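# Move the paper-filled crate fully inside the yellow bay

## Task

Get the crate into the yellow taped bay so it sits upright, lies wholly within the tape with no part on or past it, and still holds every piece of paper; nothing else in the room may be disturbed, the robot must not topple or finish leaning, and the crate must stay in place on its own without the robot supporting it.

## Robot and tools

ROBOT. A Hello Robot Stretch 4 with one arm: an omni-wheel base, a lift that rides up a mast, an arm that telescopes forward, a three-joint wrist (yaw, pitch, roll) and a two-finger gripper. It stands about 1.6 m tall; the base rim lies within 0.23 m of the base origin. Loose objects may occasionally get nudged by something outside the robot.

FRAMES. Base frame: origin on the floor below the base centre, x ahead, y to the left, z up. hand_pose is a point between the open fingertips, expressed in the base frame; with all wrist joints at 0 its axes line up with the base frame. Its printed value may be slightly wrong. The odometry frame is where the base frame was when the scene began; base_odometry counts wheel rotation only, so slipping looks like travel. Heading runs -3.142 to 3.142, left positive.

execute_actions. Argument "actions": a list holding one action or nothing (empty = just report state and images). Optional "cameras": list of names from head_camera, head_left_camera, head_right_camera, wrist_camera, all; omitted/null/["all"] gives every camera, [] gives none. An action contains "base", "joints" or both, plus optional "pace" and "contact_limits"; or else only "end_of_arm". Motions in one action begin together and may finish separately.
- base: exactly one key, each a relative move from where the base last reported itself. translate_m: straight drive in metres, forward positive, -2 to 2. strafe_m: sideways in metres, left positive, -2 to 2. rotate_rad: turn in place in radians, counter-clockwise (left) positive, -3.2 to 3.2.
- joints: absolute targets keyed by name. lift_m 0 to 1.2 m; arm_m extension 0 to 0.55 m; wrist_yaw_rad -1.134 to 4.276 (0 ahead, positive left, 3.14 stowed; past 3.4 the arm may block it); wrist_pitch_rad -1.117 to 4.259 (0 level, 1.57 pointing down); wrist_roll_rad -1.117 to 4.259 (0 = fingers level, positive turns clockwise seen from behind); gripper_m -0.038 to 0.141 m fingertip gap (negative means fingers pressing together). Done tolerances: ±0.004 for lift, arm, gripper; ±0.02 yaw and roll; ±0.05 pitch. Out-of-range joint targets are clipped and run with a note; any other bad value or unknown key rejects the call with no motion. One action lasts at most 15 s.
- pace: "slow", "default", "fast", "max" (base up to 0.1/0.3/0.4/0.6 m/s and 1/2/3/4 rad/s; with the lift above 0.2 these are reduced, down to 0.3 m/s and 1 rad/s at full height).
- contact_limits: {"arm_m": value} from 0 (gentlest) to 0.75 (firmest), default 0.5; how hard the arm may push before halting.
- end_of_arm: "enable_torque" re-powers wrist or gripper motors that shut off; they then hold position.
A joint or base omitted from an action may still be driving toward an earlier target without this being shown. If a result reports a stop, the remaining calls in that same reply are skipped. To unfold the wrist at the outset, send lift_m 0.4 with wrist_yaw_rad 0 together.

wait: "seconds" 0 to 10; commands nothing and returns the same state and images.
zoom_image: "camera" plus "region" [x0, y0, x1, y1] in pixels of that camera's latest full image, top-left origin, at most 504 by 504.
finished_scene: "scene" = the current scene's number; ends it permanently once the last command has been held, and reports success. Replying with no tool call ends everything.

CAMERAS. head_camera sits atop the mast, angled down and ahead (turn the base to look around). head_left_camera and head_right_camera are fisheyes beside it, steeper, showing base and arm. wrist_camera looks along the fingers, fingertips near the bottom of the frame.

RESULT LINES. base_status/joint_status: "done" (for the base, wheels turned the commanded amount even if slipping); "off_target" (stopped short, may still push); "contact_stop_at_<key>" (blocked; that part goes slack, so a lift may sag under load and slack wheels may roll); "limit_stop_at_<name>"; "time_out"; "torque_fault" (wrist/gripper motor overloaded and limp until enable_torque). After these the old target is dropped. "limit_stop_at_tilt": lean over 6 degrees, lift/arm/wheels go slack and refuse commands until upright. "limit_stop_at_own_body": a joint was about to hit the robot, often with pitch below -0.2 and roll below -0.4 or above 4; moving away is allowed. on_its_own lists uncommanded effects; "held at" is a target, not a position. lidar_m: 12 horizontal ranges in metres, 30-degree sectors counter-clockwise from straight ahead (4th left, 7th behind, 10th right); "-" is nothing seen or closer than 0.25 m; sees roughly 0.15 m up to robot height, may miss glass, thin legs, things behind. wrist_depth_mm: 7 by 7 grid from the top left, median depth 100 to 2000 mm, "-" unknown; robot body visible. turned_by_wheels vs turned_by_imu differing by over about 0.1 rad signals a bump or slip; heading error is roughly their difference. base_tilt in degrees (forward/right positive), with a fixed bias up to about 1.5. motor_effort: percent of max, positive toward larger joint values, peak in brackets (noisy); wheel_0..2 positive turns the base right; an at-rest effort outside its normal range suggests pushing or carrying.

GRIPPING. Command gripper_m below the object's width; squeezing harder pulls it toward the wrist by up to a third of the shortfall. Neither gripper_m nor "done" confirms a grasp; a firm squeeze at gripper_m 0 or more shows in the gripper effort. Fingers pressed on a surface can jam; raise the lift.

AVOID. Carrying over 1 kg with arm_m above 0.2 while driving or turning, especially fast, can tip the robot; steady pushes or pulls, high grips and high contact limits also risk tipping. A level gripper holding over about 2 kg faults the wrist. Don't drop, slam, hit hard or shove hard; don't spill the paper or move other objects. A base tilt differing from its start value may mean a wheel is on something low.

Each tool is called after "Request:" by a JSON object that holds its "name" and its "arguments".

## Session

I'll start by looking at the current state.

Request:
{"name": "execute_actions", "arguments": {"actions": []}}

Scene clock: 0.00 s.
base_odometry: x=+0.000 y=+0.000 heading=+0.000 (m, m, rad; odometry frame)
turned_by_wheels: +0.000 (rad since the last result)
turned_by_imu: +0.000 (rad since the last result)
base_tilt: forward=-0.1 right=+0.7 (deg)
lidar_m: 0.86 1.63 1.63 1.04 0.72 0.69 0.72 1.93 1.83 1.38 1.44 0.87
base_status: not commanded
joint_positions: lift_m=+0.207 arm_m=-0.001 wrist_yaw_rad=+3.136 wrist_pitch_rad=+0.022 wrist_roll_rad=+0.001 gripper_m=+0.057
joint_status: not commanded
motor_effort: lift_m=+21 arm_m=+0 wrist_yaw_rad=+2 wrist_pitch_rad=-5 wrist_roll_rad=-1 gripper_m=-2 wheel_0=+0 wheel_1=+0 wheel_2=+1 (%)
hand_pose: x=-0.1185 y=+0.0892 z=+0.3788 quat_wxyz=(+0.003, -0.011, +0.001, +1.000) (m; base frame)
wrist_depth_mm: - 142 1863 1708 1537 1366 1229 / - 119 150 1008 878 788 768 / - 118 153 1708 1430 1336 1229 / 121 141 215 1708 1499 1366 1229 / 228 - 1921 1661 1499 1366 1229 / 707 1464 197 1464 196 1308 1205 / 549 917 960 108 960 891 960
pictures: head_camera, head_left_camera, head_right_camera, wrist_camera
Images, in order (width x height): head_camera 420x560, head_left_camera 420x672, head_right_camera 420x672, wrist_camera 616x392.

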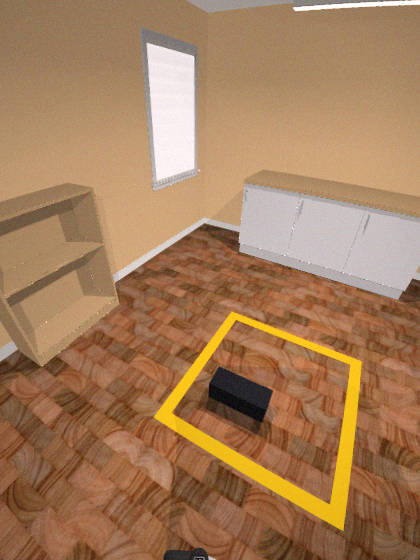

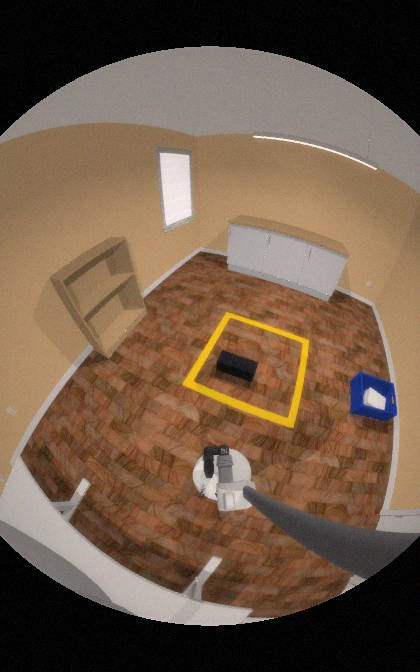

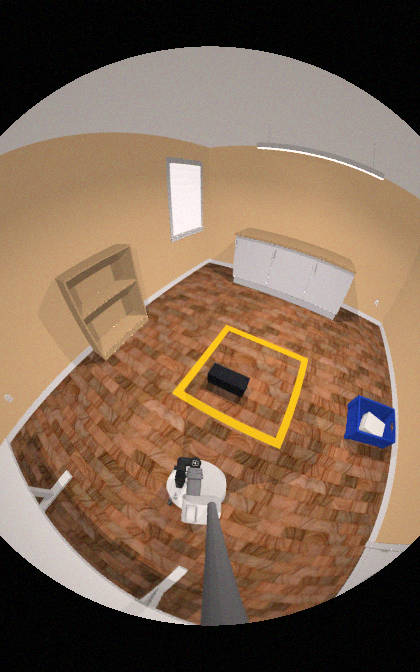

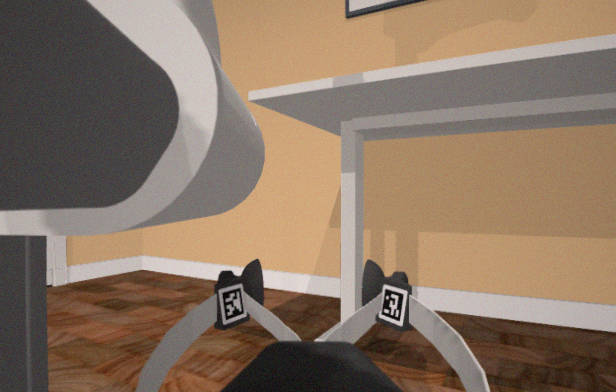

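Request:
{"name": "zoom_image", "arguments": {"camera": "head_right_camera", "region": [300, 360, 420, 480]}}

Request:
{"name": "zoom_image", "arguments": {"camera": "head_camera", "region": [130, 290, 400, 560]}}

Region (300, 360, 420, 480) of head_right_camera's 420x672 image, scaled by 4.200, with more detail than that image has.

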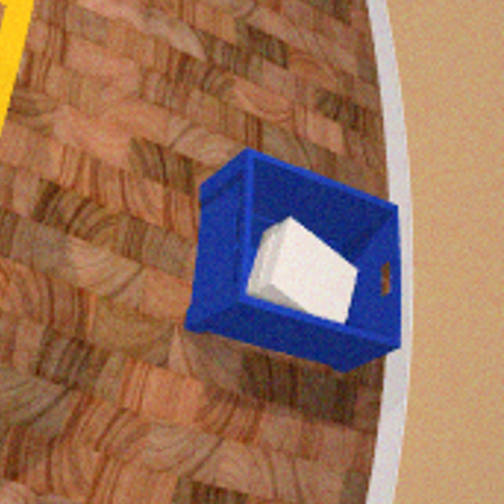

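Region (130, 290, 400, 560) of head_camera's 420x560 image, scaled by 1.867, with more detail than that image has.

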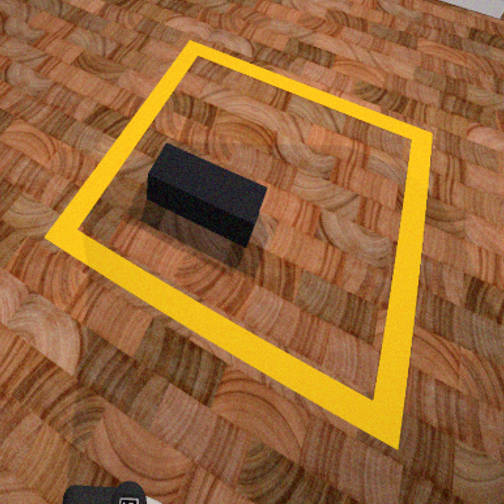

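Request:
{"name": "execute_actions", "arguments": {"actions": [{"base": {"rotate_rad": -1.15}}]}}

Scene clock: 8.97 s.
base_odometry: x=+0.000 y=+0.000 heading=-1.149 (m, m, rad; odometry frame)
turned_by_wheels: -1.149 (rad since the last result)
turned_by_imu: -1.129 (rad since the last result)
base_tilt: forward=+0.0 right=+0.8 (deg)
lidar_m: 1.39 0.85 0.88 1.72 1.62 1.16 0.76 0.69 0.71 1.86 1.84 1.48
base_status: done
joint_positions: lift_m=+0.207 arm_m=-0.001 wrist_yaw_rad=+3.136 wrist_pitch_rad=+0.022 wrist_roll_rad=+0.001 gripper_m=+0.057
joint_status: not commanded
motor_effort: lift_m=+21(21) arm_m=+0(0) wrist_yaw_rad=+2(2) wrist_pitch_rad=-5(5) wrist_roll_rad=-1(1) gripper_m=-3(2) wheel_0=+4(9) wheel_1=+6(5) wheel_2=+6(10) (%)
hand_pose: x=-0.1185 y=+0.0892 z=+0.3788 quat_wxyz=(+0.003, -0.011, +0.001, +1.000) (m; base frame)
wrist_depth_mm: - 142 1708 - - 1863 1576 / - 119 150 - - 1863 1576 / - 119 154 1430 - 1863 1576 / 121 141 214 1921 - 1921 1537 / 228 1464 1661 1983 - 1863 1576 / 699 1397 197 1397 196 1430 1430 / 549 931 976 108 960 891 991
pictures: head_camera, head_left_camera, head_right_camera, wrist_camera
Images, in order (width x height): head_camera 420x560, head_left_camera 420x672, head_right_camera 420x672, wrist_camera 616x392.

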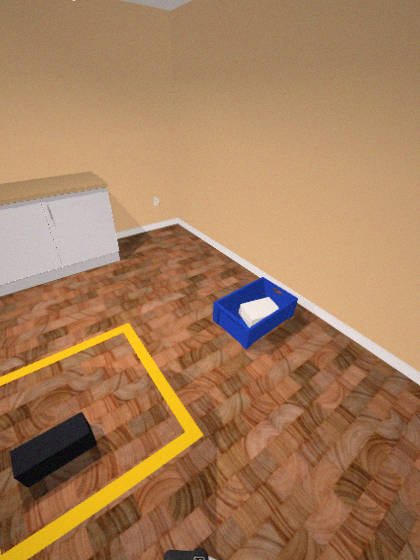

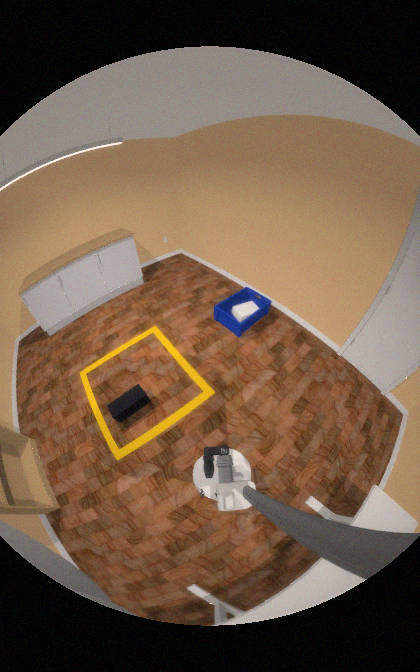

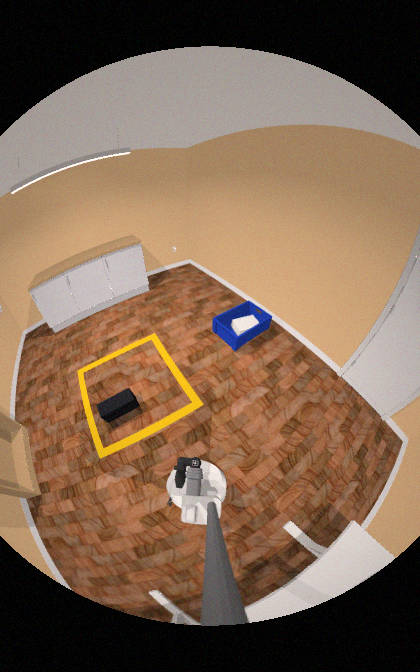

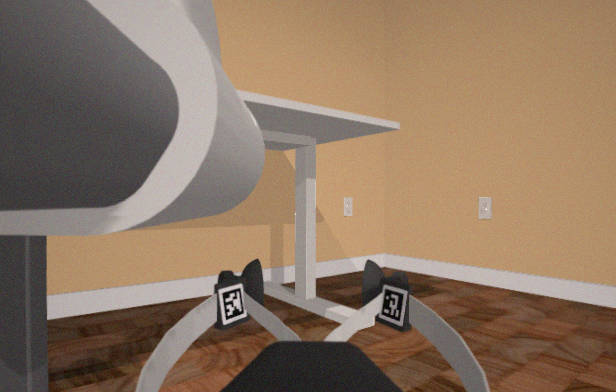

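Request:
{"name": "zoom_image", "arguments": {"camera": "head_camera", "region": [190, 250, 330, 370]}}

Region (190, 250, 330, 370) of head_camera's 420x560 image, scaled by 3.600, with more detail than that image has; it fills the top 432 rows of this view, and the rest is white.

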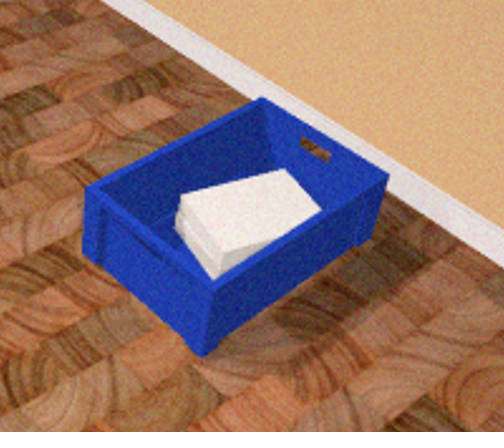

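Request:
{"name": "zoom_image", "arguments": {"camera": "head_camera", "region": [0, 300, 252, 560]}}

Region (0, 300, 252, 560) of head_camera's 420x560 image, scaled by 1.938, with more detail than that image has; it fills the left 488 columns of this view, and the rest is white.

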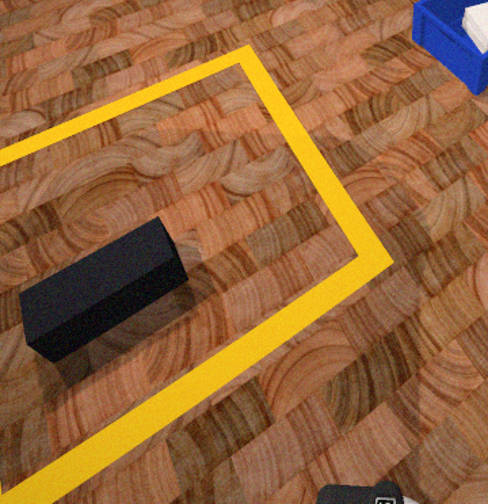

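Request:
{"name": "zoom_image", "arguments": {"camera": "head_camera", "region": [0, 0, 300, 300]}}

Region (0, 0, 300, 300) of head_camera's 420x560 image, scaled by 1.680, with more detail than that image has.

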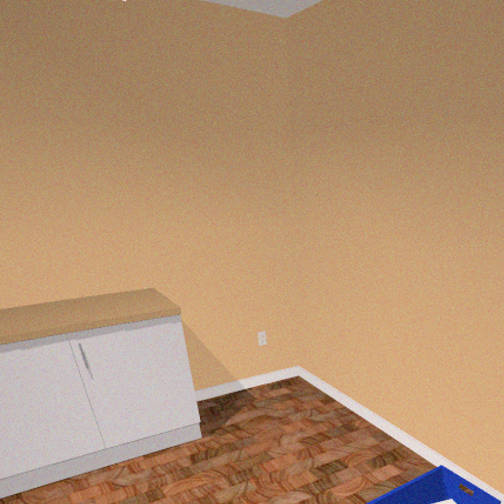

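Request:
{"name": "execute_actions", "arguments": {"actions": [{"base": {"rotate_rad": 0.275}, "joints": {"lift_m": 0.4, "wrist_yaw_rad": 0.0}, "pace": "fast"}]}}

Scene clock: 131.33 s.
base_odometry: x=+0.000 y=+0.000 heading=-0.875 (m, m, rad; odometry frame)
turned_by_wheels: +0.274 (rad since the last result)
turned_by_imu: +0.267 (rad since the last result)
base_tilt: forward=-0.1 right=+0.7 (deg)
lidar_m: 2.65 0.86 0.94 1.61 1.88 0.90 0.69 0.68 0.77 1.87 1.85 1.37
base_status: done
joint_positions: lift_m=+0.400 arm_m=-0.001 wrist_yaw_rad=+0.000 wrist_pitch_rad=+0.022 wrist_roll_rad=+0.001 gripper_m=+0.057
joint_status: all done
motor_effort: lift_m=+25(27) arm_m=+0(0) wrist_yaw_rad=+0(2) wrist_pitch_rad=-5(5) wrist_roll_rad=-1(1) gripper_m=-3(3) wheel_0=-3(10) wheel_1=-5(15) wheel_2=-5(10) (%)
hand_pose: x=+0.4579 y=-0.0873 z=+0.5715 quat_wxyz=(+1.000, +0.001, +0.011, +0.000) (m; base frame)
wrist_depth_mm: - - - - - - 1618 / - - - - - - 1618 / - - - - - - 1618 / - - - - - - 1618 / - - - - - - 1618 / - - 196 - 196 1499 1464 / 1366 1308 1336 108 1336 991 1078
pictures: head_camera, head_left_camera, head_right_camera, wrist_camera
Images, in order (width x height): head_camera 420x560, head_left_camera 420x672, head_right_camera 420x672, wrist_camera 616x392.

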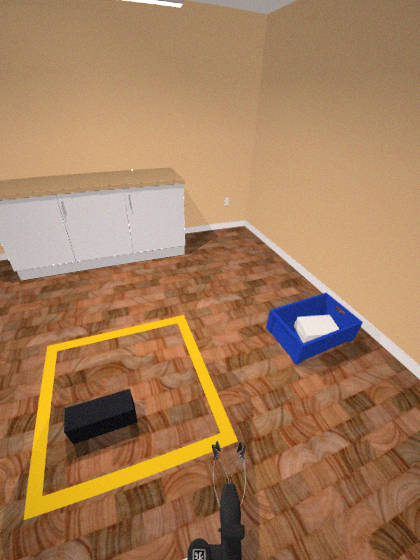

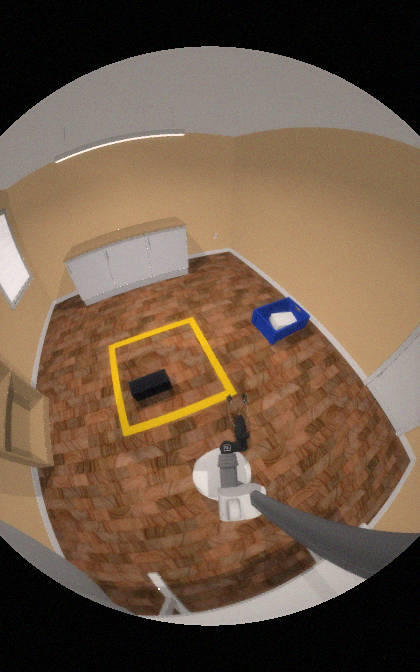

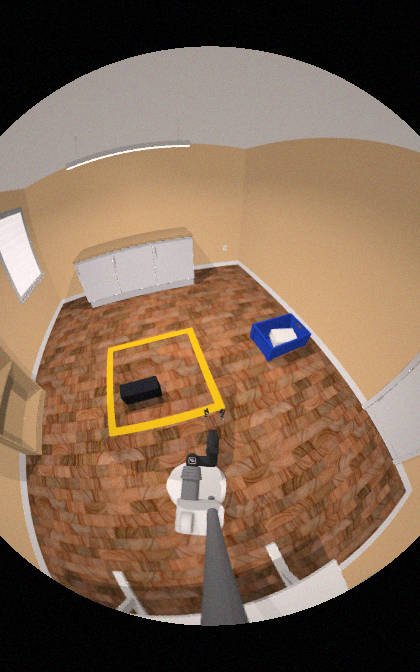

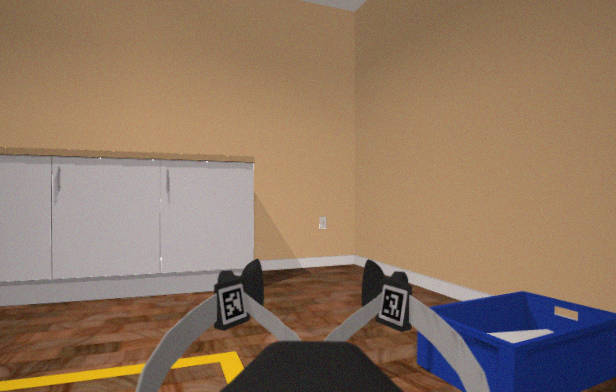

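Request:
{"name": "zoom_image", "arguments": {"camera": "head_camera", "region": [10, 300, 250, 540]}}

Request:
{"name": "zoom_image", "arguments": {"camera": "head_camera", "region": [255, 275, 375, 375]}}

Request:
{"name": "zoom_image", "arguments": {"camera": "head_camera", "region": [50, 375, 150, 455]}}

Region (10, 300, 250, 540) of head_camera's 420x560 image, scaled by 2.100, with more detail than that image has.

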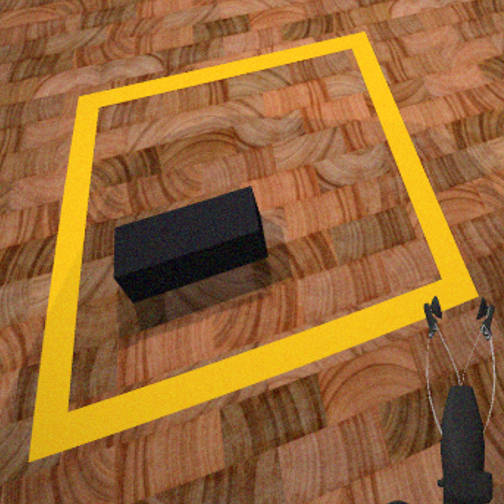

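Region (255, 275, 375, 375) of head_camera's 420x560 image, scaled by 4.200, with more detail than that image has.

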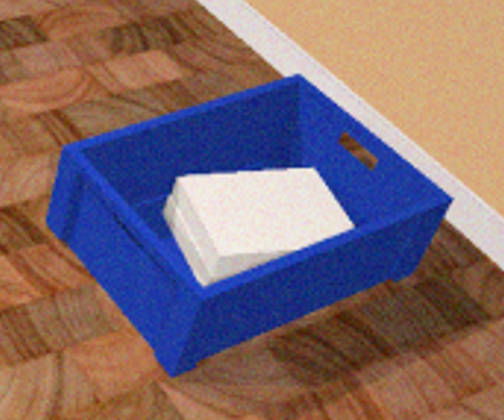

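Region (50, 375, 150, 455) of head_camera's 420x560 image, scaled by 5.040, with more detail than that image has; it fills the top 403 rows of this view, and the rest is white.

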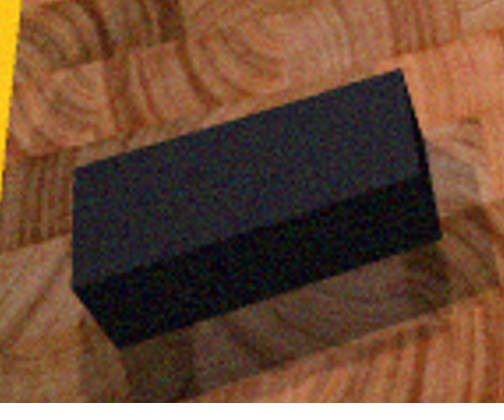

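Request:
{"name": "zoom_image", "arguments": {"camera": "head_right_camera", "region": [130, 390, 290, 550]}}

Region (130, 390, 290, 550) of head_right_camera's 420x672 image, scaled by 3.150, with more detail than that image has.

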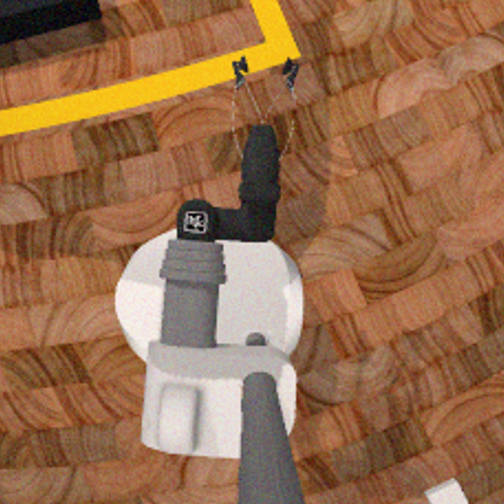

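Request:
{"name": "execute_actions", "arguments": {"actions": [{"base": {"translate_m": 1.266}, "joints": {"arm_m": 0.1, "wrist_yaw_rad": 1.571, "wrist_pitch_rad": 1.571, "wrist_roll_rad": 1.571, "gripper_m": 0.0}, "pace": "fast"}]}}

Scene clock: 253.73 s.
base_odometry: x=+0.812 y=-0.971 heading=-0.874 (m, m, rad; odometry frame)
turned_by_wheels: +0.001 (rad since the last result)
turned_by_imu: -0.003 (rad since the last result)
base_tilt: forward=-0.1 right=+0.7 (deg)
lidar_m: 1.45 1.43 1.59 2.38 0.58 0.59 1.90 1.88 1.76 0.57 0.55 1.54
base_status: done
joint_positions: lift_m=+0.400 arm_m=+0.099 wrist_yaw_rad=+1.571 wrist_pitch_rad=+1.571 wrist_roll_rad=+1.570 gripper_m=+0.000
joint_status: all done
motor_effort: lift_m=+25(25) arm_m=+6(6) wrist_yaw_rad=+2(6) wrist_pitch_rad=+2(3) wrist_roll_rad=+1(6) gripper_m=-7(3) wheel_0=+2(8) wheel_1=+4(13) wheel_2=+0(16) (%)
hand_pose: x=+0.3572 y=+0.0000 z=+0.2894 quat_wxyz=(+0.707, +0.000, +0.707, +0.000) (m; base frame)
wrist_depth_mm: 525 525 521 512 512 504 508 / 521 525 525 512 508 508 500 / 525 521 517 517 512 504 504 / 525 521 517 508 508 508 504 / 525 521 521 512 508 504 500 / 530 521 517 195 186 504 500 / 525 517 512 108 504 504 504
pictures: head_camera, head_left_camera, head_right_camera, wrist_camera
Images, in order (width x height): head_camera 420x560, head_left_camera 420x672, head_right_camera 420x672, wrist_camera 616x392.

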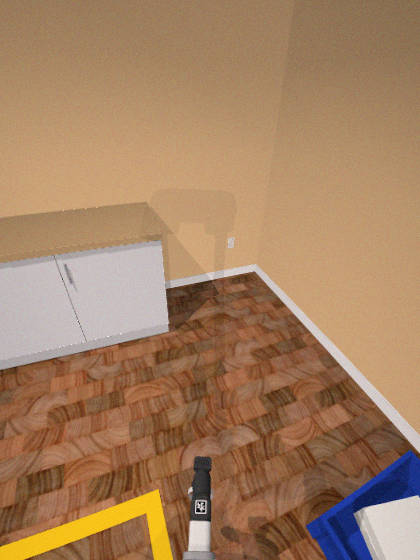

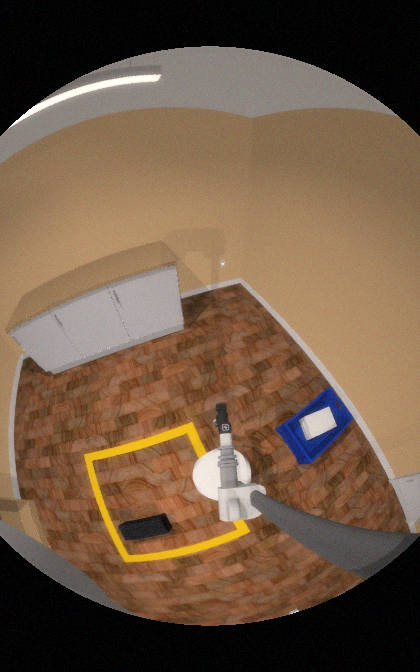

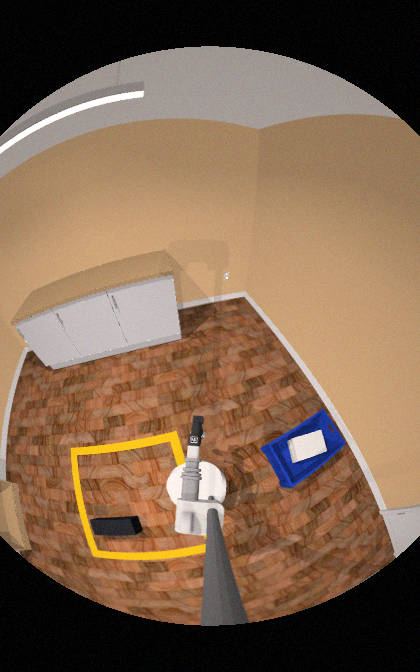

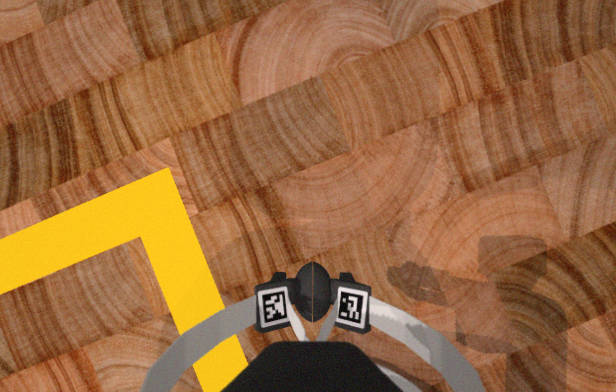

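Request:
{"name": "execute_actions", "arguments": {"actions": [{"base": {"rotate_rad": -1.36}, "pace": "fast"}]}}

Scene clock: 275.37 s.
base_odometry: x=+0.812 y=-0.971 heading=-2.233 (m, m, rad; odometry frame)
turned_by_wheels: -1.359 (rad since the last result)
turned_by_imu: -1.335 (rad since the last result)
base_tilt: forward=-0.1 right=+0.7 (deg)
lidar_m: 0.56 0.54 1.72 1.44 1.47 1.83 2.05 0.57 2.08 1.85 2.36 0.64
base_status: done
joint_positions: lift_m=+0.400 arm_m=+0.099 wrist_yaw_rad=+1.571 wrist_pitch_rad=+1.571 wrist_roll_rad=+1.570 gripper_m=+0.000
joint_status: not commanded
motor_effort: lift_m=+25(25) arm_m=+6(6) wrist_yaw_rad=+2(2) wrist_pitch_rad=+2(2) wrist_roll_rad=+1(1) gripper_m=-4(3) wheel_0=+3(11) wheel_1=+5(15) wheel_2=+2(13) (%)
hand_pose: x=+0.3572 y=-0.0001 z=+0.2894 quat_wxyz=(+0.707, +0.000, +0.707, +0.000) (m; base frame)
wrist_depth_mm: 525 304 366 413 449 504 504 / 525 521 504 512 508 504 504 / 525 521 521 517 508 504 504 / 525 521 517 512 512 504 496 / 525 521 512 512 508 504 500 / 521 521 517 194 186 504 504 / 525 525 517 108 508 504 500
pictures: head_camera, head_left_camera, head_right_camera, wrist_camera
Images, in order (width x height): head_camera 420x560, head_left_camera 420x672, head_right_camera 420x672, wrist_camera 616x392.

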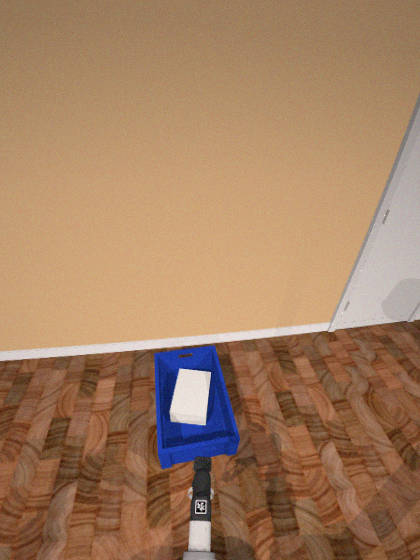

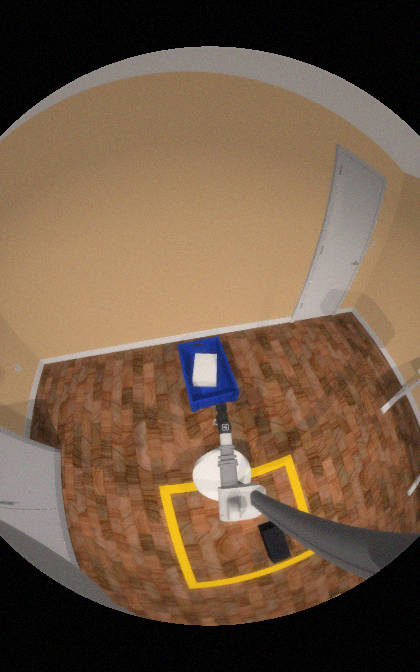

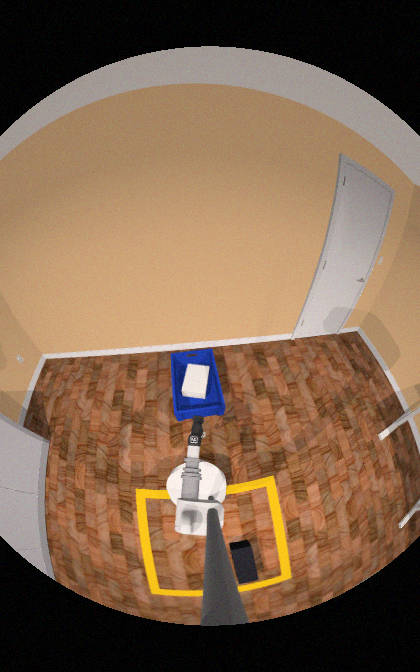

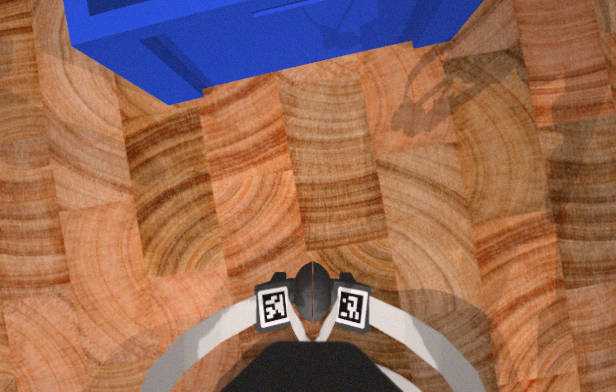

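Request:
{"name": "zoom_image", "arguments": {"camera": "head_camera", "region": [120, 330, 280, 490]}}

Region (120, 330, 280, 490) of head_camera's 420x560 image, scaled by 3.150, with more detail than that image has.

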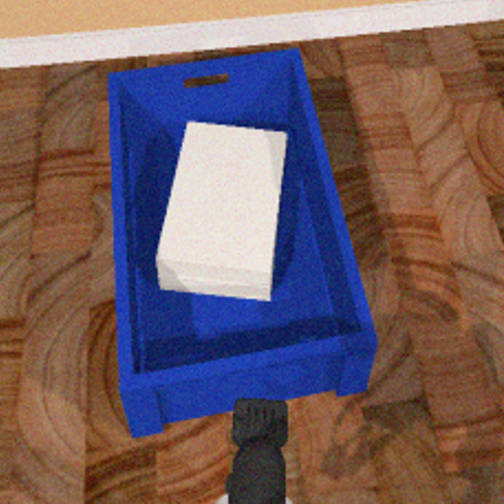

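Request:
{"name": "execute_actions", "arguments": {"actions": [{"base": {"strafe_m": 0.04}, "joints": {"arm_m": 0.39}, "pace": "fast"}]}}

Scene clock: 325.50 s.
base_odometry: x=+0.844 y=-0.996 heading=-2.233 (m, m, rad; odometry frame)
turned_by_wheels: +0.000 (rad since the last result)
turned_by_imu: -0.001 (rad since the last result)
base_tilt: forward=+0.0 right=+0.8 (deg)
lidar_m: 0.57 0.57 1.71 1.39 1.42 1.76 2.08 0.58 2.09 1.90 2.39 0.63
base_status: done
joint_positions: lift_m=+0.400 arm_m=+0.389 wrist_yaw_rad=+1.571 wrist_pitch_rad=+1.571 wrist_roll_rad=+1.570 gripper_m=+0.000
joint_status: all done
motor_effort: lift_m=+25(25) arm_m=+6(6) wrist_yaw_rad=+2(2) wrist_pitch_rad=+1(2) wrist_roll_rad=+2(1) gripper_m=-7(4) wheel_0=+1(12) wheel_1=+1(16) wheel_2=+0(2) (%)
hand_pose: x=+0.6472 y=-0.0001 z=+0.2894 quat_wxyz=(+0.707, +0.000, +0.707, +0.000) (m; base frame)
wrist_depth_mm: 322 452 410 407 504 330 500 / 421 410 410 407 504 345 504 / 525 382 517 508 508 373 294 / 525 357 504 508 504 402 294 / 525 334 512 512 504 370 293 / 525 330 392 194 186 290 500 / 525 298 296 108 508 500 500
pictures: head_camera, head_left_camera, head_right_camera, wrist_camera
Images, in order (width x height): head_camera 420x560, head_left_camera 420x672, head_right_camera 420x672, wrist_camera 616x392.

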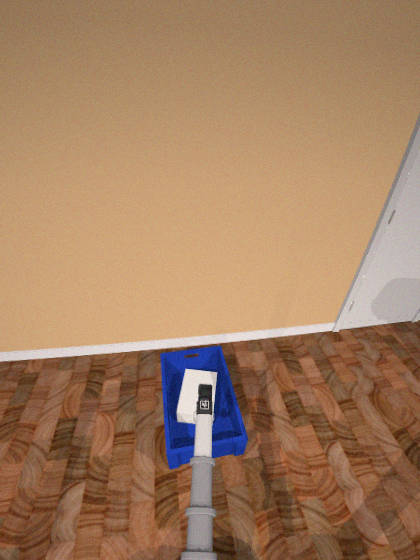

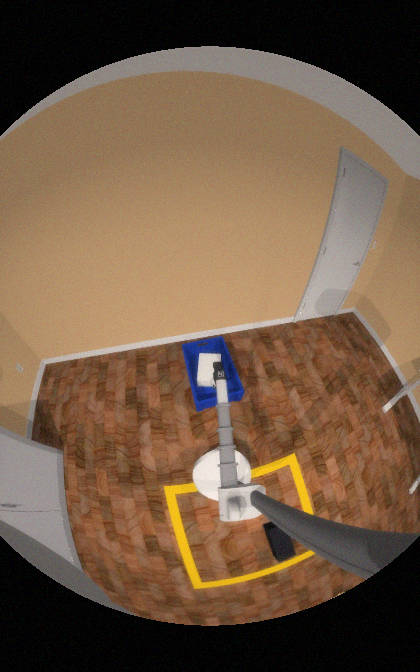

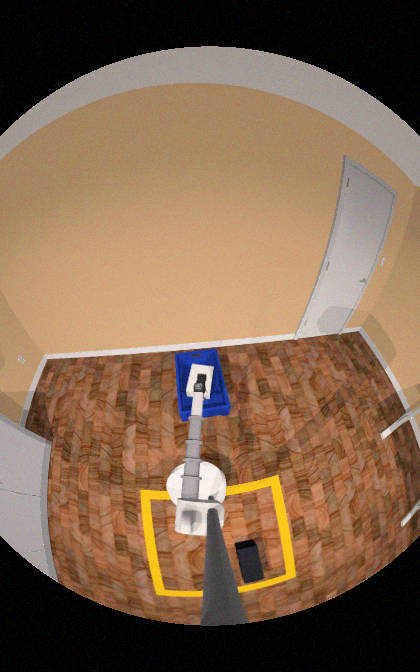

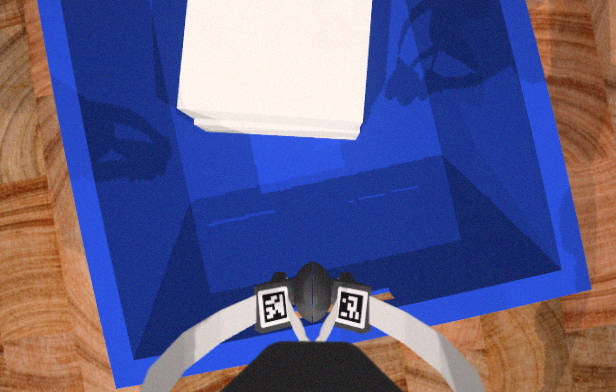

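Request:
{"name": "execute_actions", "arguments": {"actions": [{"joints": {"lift_m": 0.225, "wrist_roll_rad": 1.39}, "pace": "fast"}]}}

Scene clock: 355.93 s.
base_odometry: x=+0.844 y=-0.996 heading=-2.233 (m, m, rad; odometry frame)
turned_by_wheels: +0.000 (rad since the last result)
turned_by_imu: -0.001 (rad since the last result)
base_tilt: forward=-0.1 right=+0.8 (deg)
lidar_m: 0.56 0.56 1.70 1.40 1.42 1.76 2.05 0.60 2.14 1.91 2.39 0.62
base_status: not commanded
joint_positions: lift_m=+0.225 arm_m=+0.389 wrist_yaw_rad=+1.571 wrist_pitch_rad=+1.571 wrist_roll_rad=+1.391 gripper_m=+0.000
joint_status: all done
motor_effort: lift_m=+16(21) arm_m=+6(6) wrist_yaw_rad=+2(1) wrist_pitch_rad=+2(2) wrist_roll_rad=-2(3) gripper_m=-5(5) wheel_0=+1(1) wheel_1=+1(1) wheel_2=+0(0) (%)
hand_pose: x=+0.6472 y=-0.0001 z=+0.1151 quat_wxyz=(+0.704, -0.064, +0.704, +0.064) (m; base frame)
wrist_depth_mm: 229 289 237 234 233 332 278 / 230 334 340 287 255 332 282 / 228 332 340 338 334 334 285 / 226 330 342 336 334 332 289 / 224 325 338 336 336 332 290 / 223 301 314 194 186 315 277 / 213 228 211 108 202 203 218
pictures: head_camera, head_left_camera, head_right_camera, wrist_camera
Images, in order (width x height): head_camera 420x560, head_left_camera 420x672, head_right_camera 420x672, wrist_camera 616x392.

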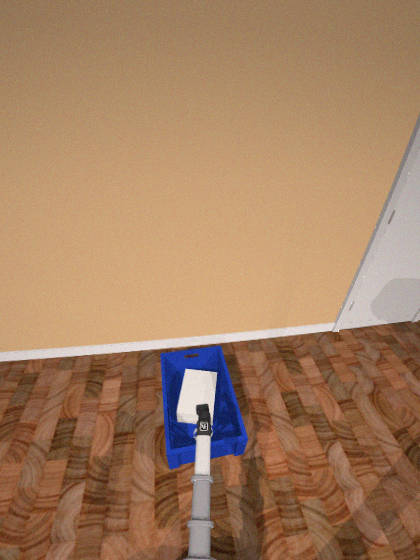

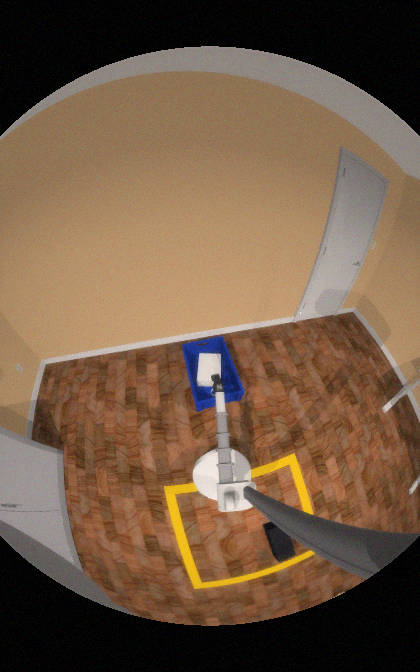

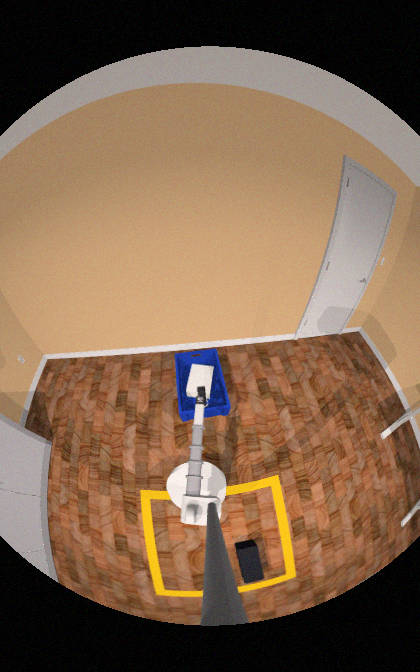

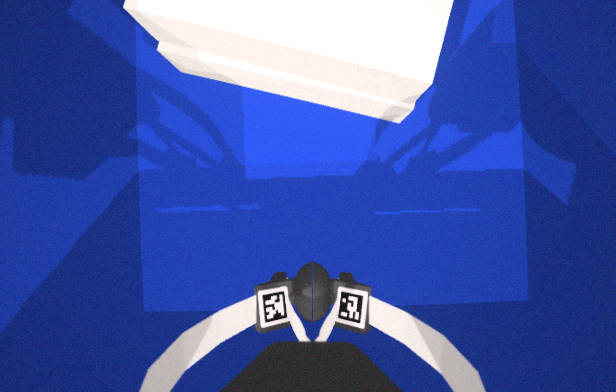

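Request:
{"name": "execute_actions", "arguments": {"actions": [{"base": {"translate_m": -0.15}, "pace": "slow"}]}}

Scene clock: 365.70 s.
base_odometry: x=+0.936 y=-0.878 heading=-2.233 (m, m, rad; odometry frame)
turned_by_wheels: +0.000 (rad since the last result)
turned_by_imu: -0.001 (rad since the last result)
base_tilt: forward=-0.1 right=+0.7 (deg)
lidar_m: 0.57 0.62 1.91 1.38 1.39 1.73 1.93 0.47 0.52 1.93 2.65 0.67
base_status: done
joint_positions: lift_m=+0.225 arm_m=+0.390 wrist_yaw_rad=+1.571 wrist_pitch_rad=+1.569 wrist_roll_rad=+1.390 gripper_m=+0.000
joint_status: not commanded
motor_effort: lift_m=+18(19) arm_m=-1(6) wrist_yaw_rad=+2(2) wrist_pitch_rad=+6(7) wrist_roll_rad=-1(3) gripper_m=-7(10) wheel_0=-5(7) wheel_1=-8(12) wheel_2=+14(16) (%)
hand_pose: x=+0.6484 y=+0.0004 z=+0.1149 quat_wxyz=(+0.704, -0.063, +0.704, +0.064) (m; base frame)
wrist_depth_mm: 212 307 304 273 237 336 300 / 213 309 345 340 336 336 300 / 213 310 343 340 340 334 303 / 214 310 343 338 334 334 303 / 213 310 342 338 336 332 301 / 208 235 213 195 187 233 229 / 155 151 146 108 181 141 160
pictures: head_camera, head_left_camera, head_right_camera, wrist_camera
Images, in order (width x height): head_camera 420x560, head_left_camera 420x672, head_right_camera 420x672, wrist_camera 616x392.

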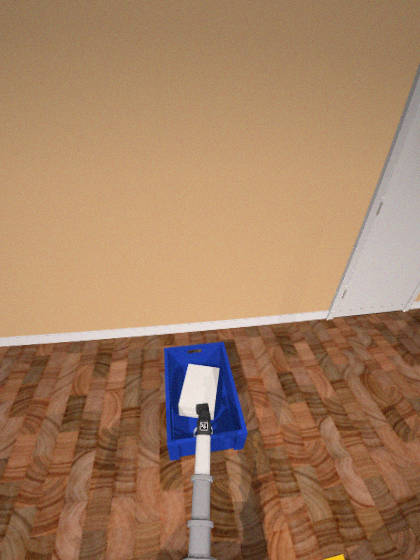

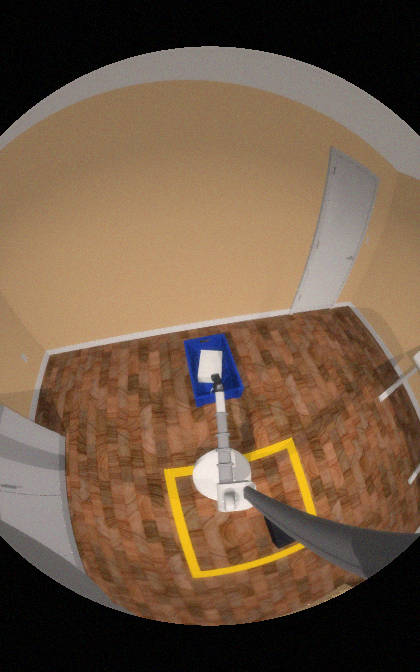

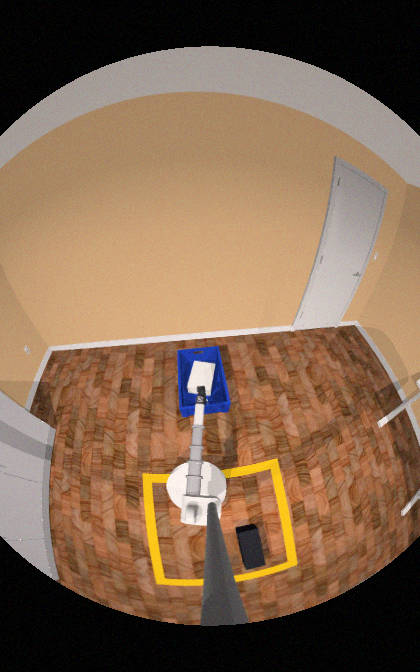

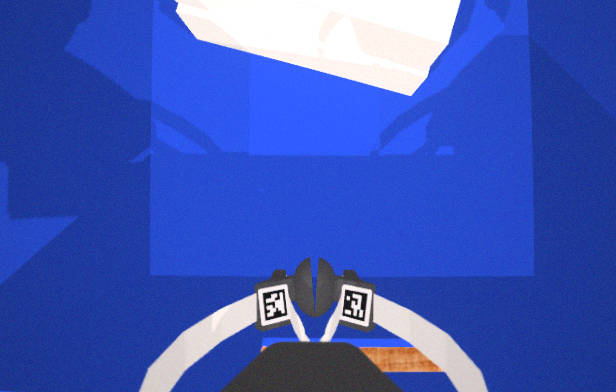

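Request:
{"name": "execute_actions", "arguments": {"actions": [{"base": {"translate_m": -0.3}, "joints": {"arm_m": 0.2}}]}}

Scene clock: 379.53 s.
base_odometry: x=+1.120 y=-0.642 heading=-2.234 (m, m, rad; odometry frame)
turned_by_wheels: +0.000 (rad since the last result)
turned_by_imu: -0.001 (rad since the last result)
base_tilt: forward=-0.1 right=+0.8 (deg)
lidar_m: 0.43 0.42 1.48 1.33 1.35 1.68 1.62 0.51 0.32 0.30 1.99 0.46
base_status: done
joint_positions: lift_m=+0.225 arm_m=+0.202 wrist_yaw_rad=+1.571 wrist_pitch_rad=+1.570 wrist_roll_rad=+1.390 gripper_m=+0.000
joint_status: all done
motor_effort: lift_m=+19(19) arm_m=-10(12) wrist_yaw_rad=+2(2) wrist_pitch_rad=+4(7) wrist_roll_rad=-1(1) gripper_m=-7(9) wheel_0=-5(11) wheel_1=-7(9) wheel_2=+9(20) (%)
hand_pose: x=+0.4601 y=+0.0002 z=+0.1148 quat_wxyz=(+0.704, -0.064, +0.704, +0.064) (m; base frame)
wrist_depth_mm: 197 283 343 283 236 334 324 / 200 287 342 342 317 336 322 / 204 294 343 342 338 334 317 / 208 301 342 338 336 332 312 / 210 300 340 336 336 332 307 / 192 211 200 194 187 266 274 / 141 142 145 108 181 156 182
pictures: head_camera, head_left_camera, head_right_camera, wrist_camera
Images, in order (width x height): head_camera 420x560, head_left_camera 420x672, head_right_camera 420x672, wrist_camera 616x392.

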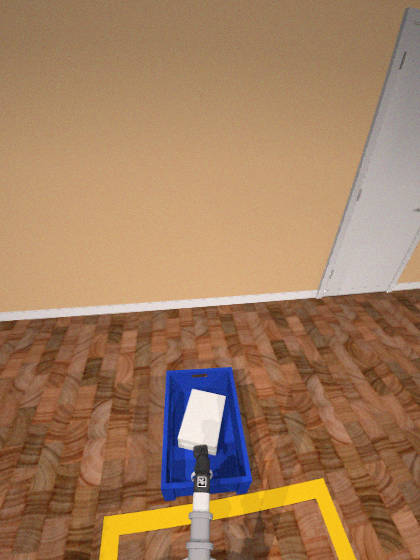

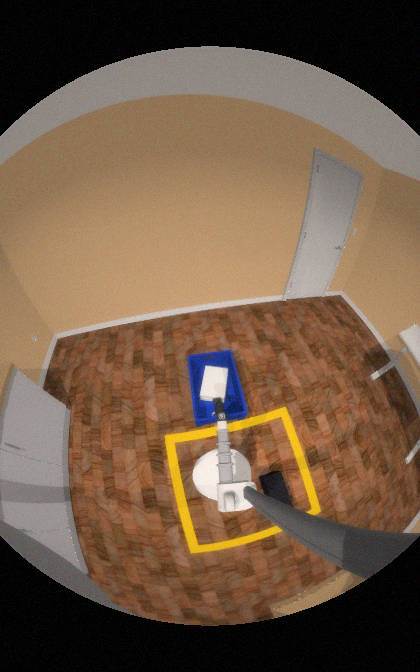

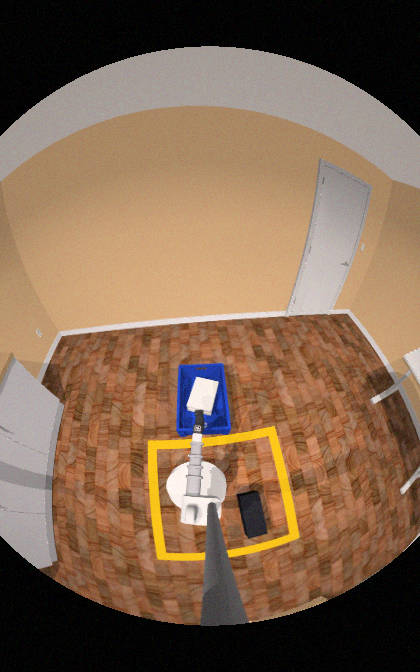

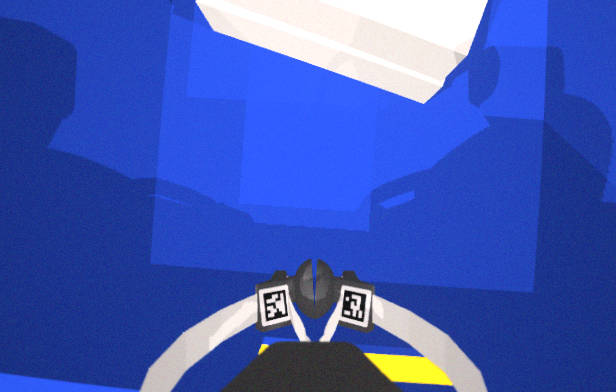

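Request:
{"name": "zoom_image", "arguments": {"camera": "head_right_camera", "region": [120, 350, 330, 570]}}

Region (120, 350, 330, 570) of head_right_camera's 420x672 image, scaled by 2.291, with more detail than that image has; it fills the left 481 columns of this view, and the rest is white.

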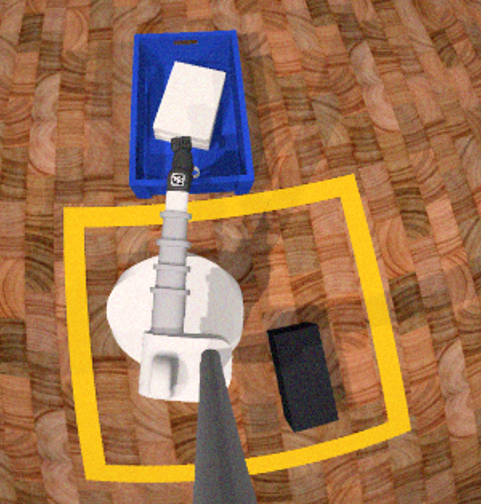

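Request:
{"name": "execute_actions", "arguments": {"actions": [{"base": {"translate_m": -0.36}, "joints": {"arm_m": 0.1}}]}}

Scene clock: 395.50 s.
base_odometry: x=+1.341 y=-0.358 heading=-2.234 (m, m, rad; odometry frame)
turned_by_wheels: +0.000 (rad since the last result)
turned_by_imu: -0.001 (rad since the last result)
base_tilt: forward=-0.1 right=+0.7 (deg)
lidar_m: 0.53 0.34 1.41 1.27 1.30 1.74 1.33 1.28 1.54 0.34 0.33 0.33
base_status: done
joint_positions: lift_m=+0.225 arm_m=+0.102 wrist_yaw_rad=+1.571 wrist_pitch_rad=+1.571 wrist_roll_rad=+1.390 gripper_m=+0.000
joint_status: all done
motor_effort: lift_m=+21(21) arm_m=-9(13) wrist_yaw_rad=+1(2) wrist_pitch_rad=+2(4) wrist_roll_rad=-1(1) gripper_m=-9(10) wheel_0=-6(9) wheel_1=-7(17) wheel_2=+8(19) (%)
hand_pose: x=+0.3599 y=+0.0000 z=+0.1147 quat_wxyz=(+0.704, -0.064, +0.704, +0.064) (m; base frame)
wrist_depth_mm: 193 276 345 287 236 237 329 / 197 283 343 342 315 336 327 / 202 290 343 340 338 336 320 / 206 297 340 340 338 334 315 / 209 290 342 340 334 332 307 / 188 204 194 194 186 274 279 / 135 138 144 108 183 168 181
pictures: head_camera, head_left_camera, head_right_camera, wrist_camera
Images, in order (width x height): head_camera 420x560, head_left_camera 420x672, head_right_camera 420x672, wrist_camera 616x392.

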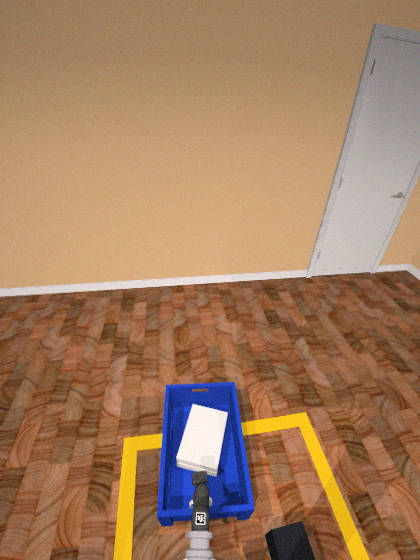

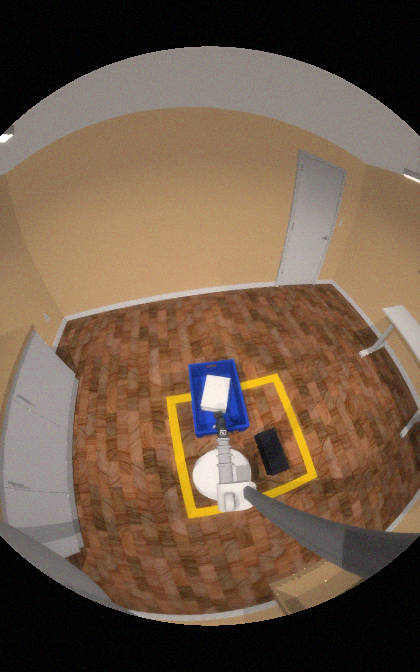

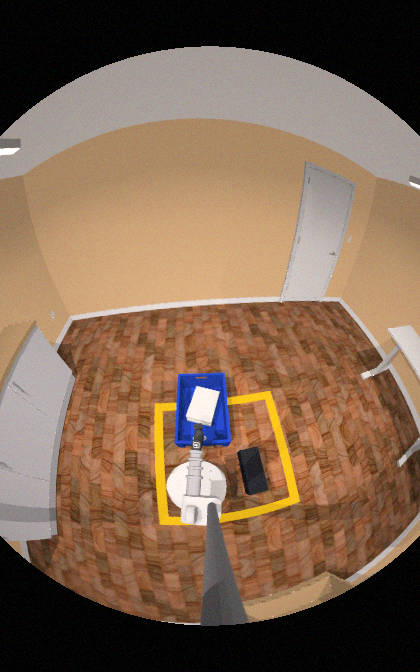

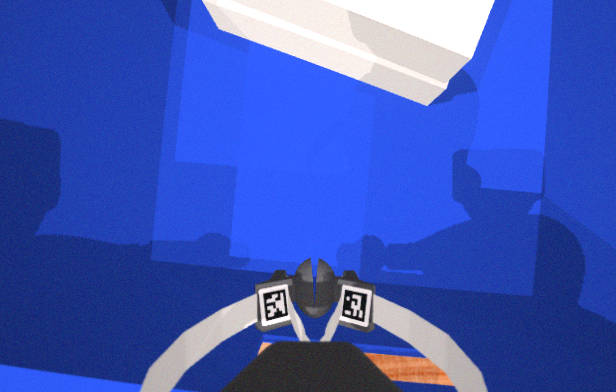

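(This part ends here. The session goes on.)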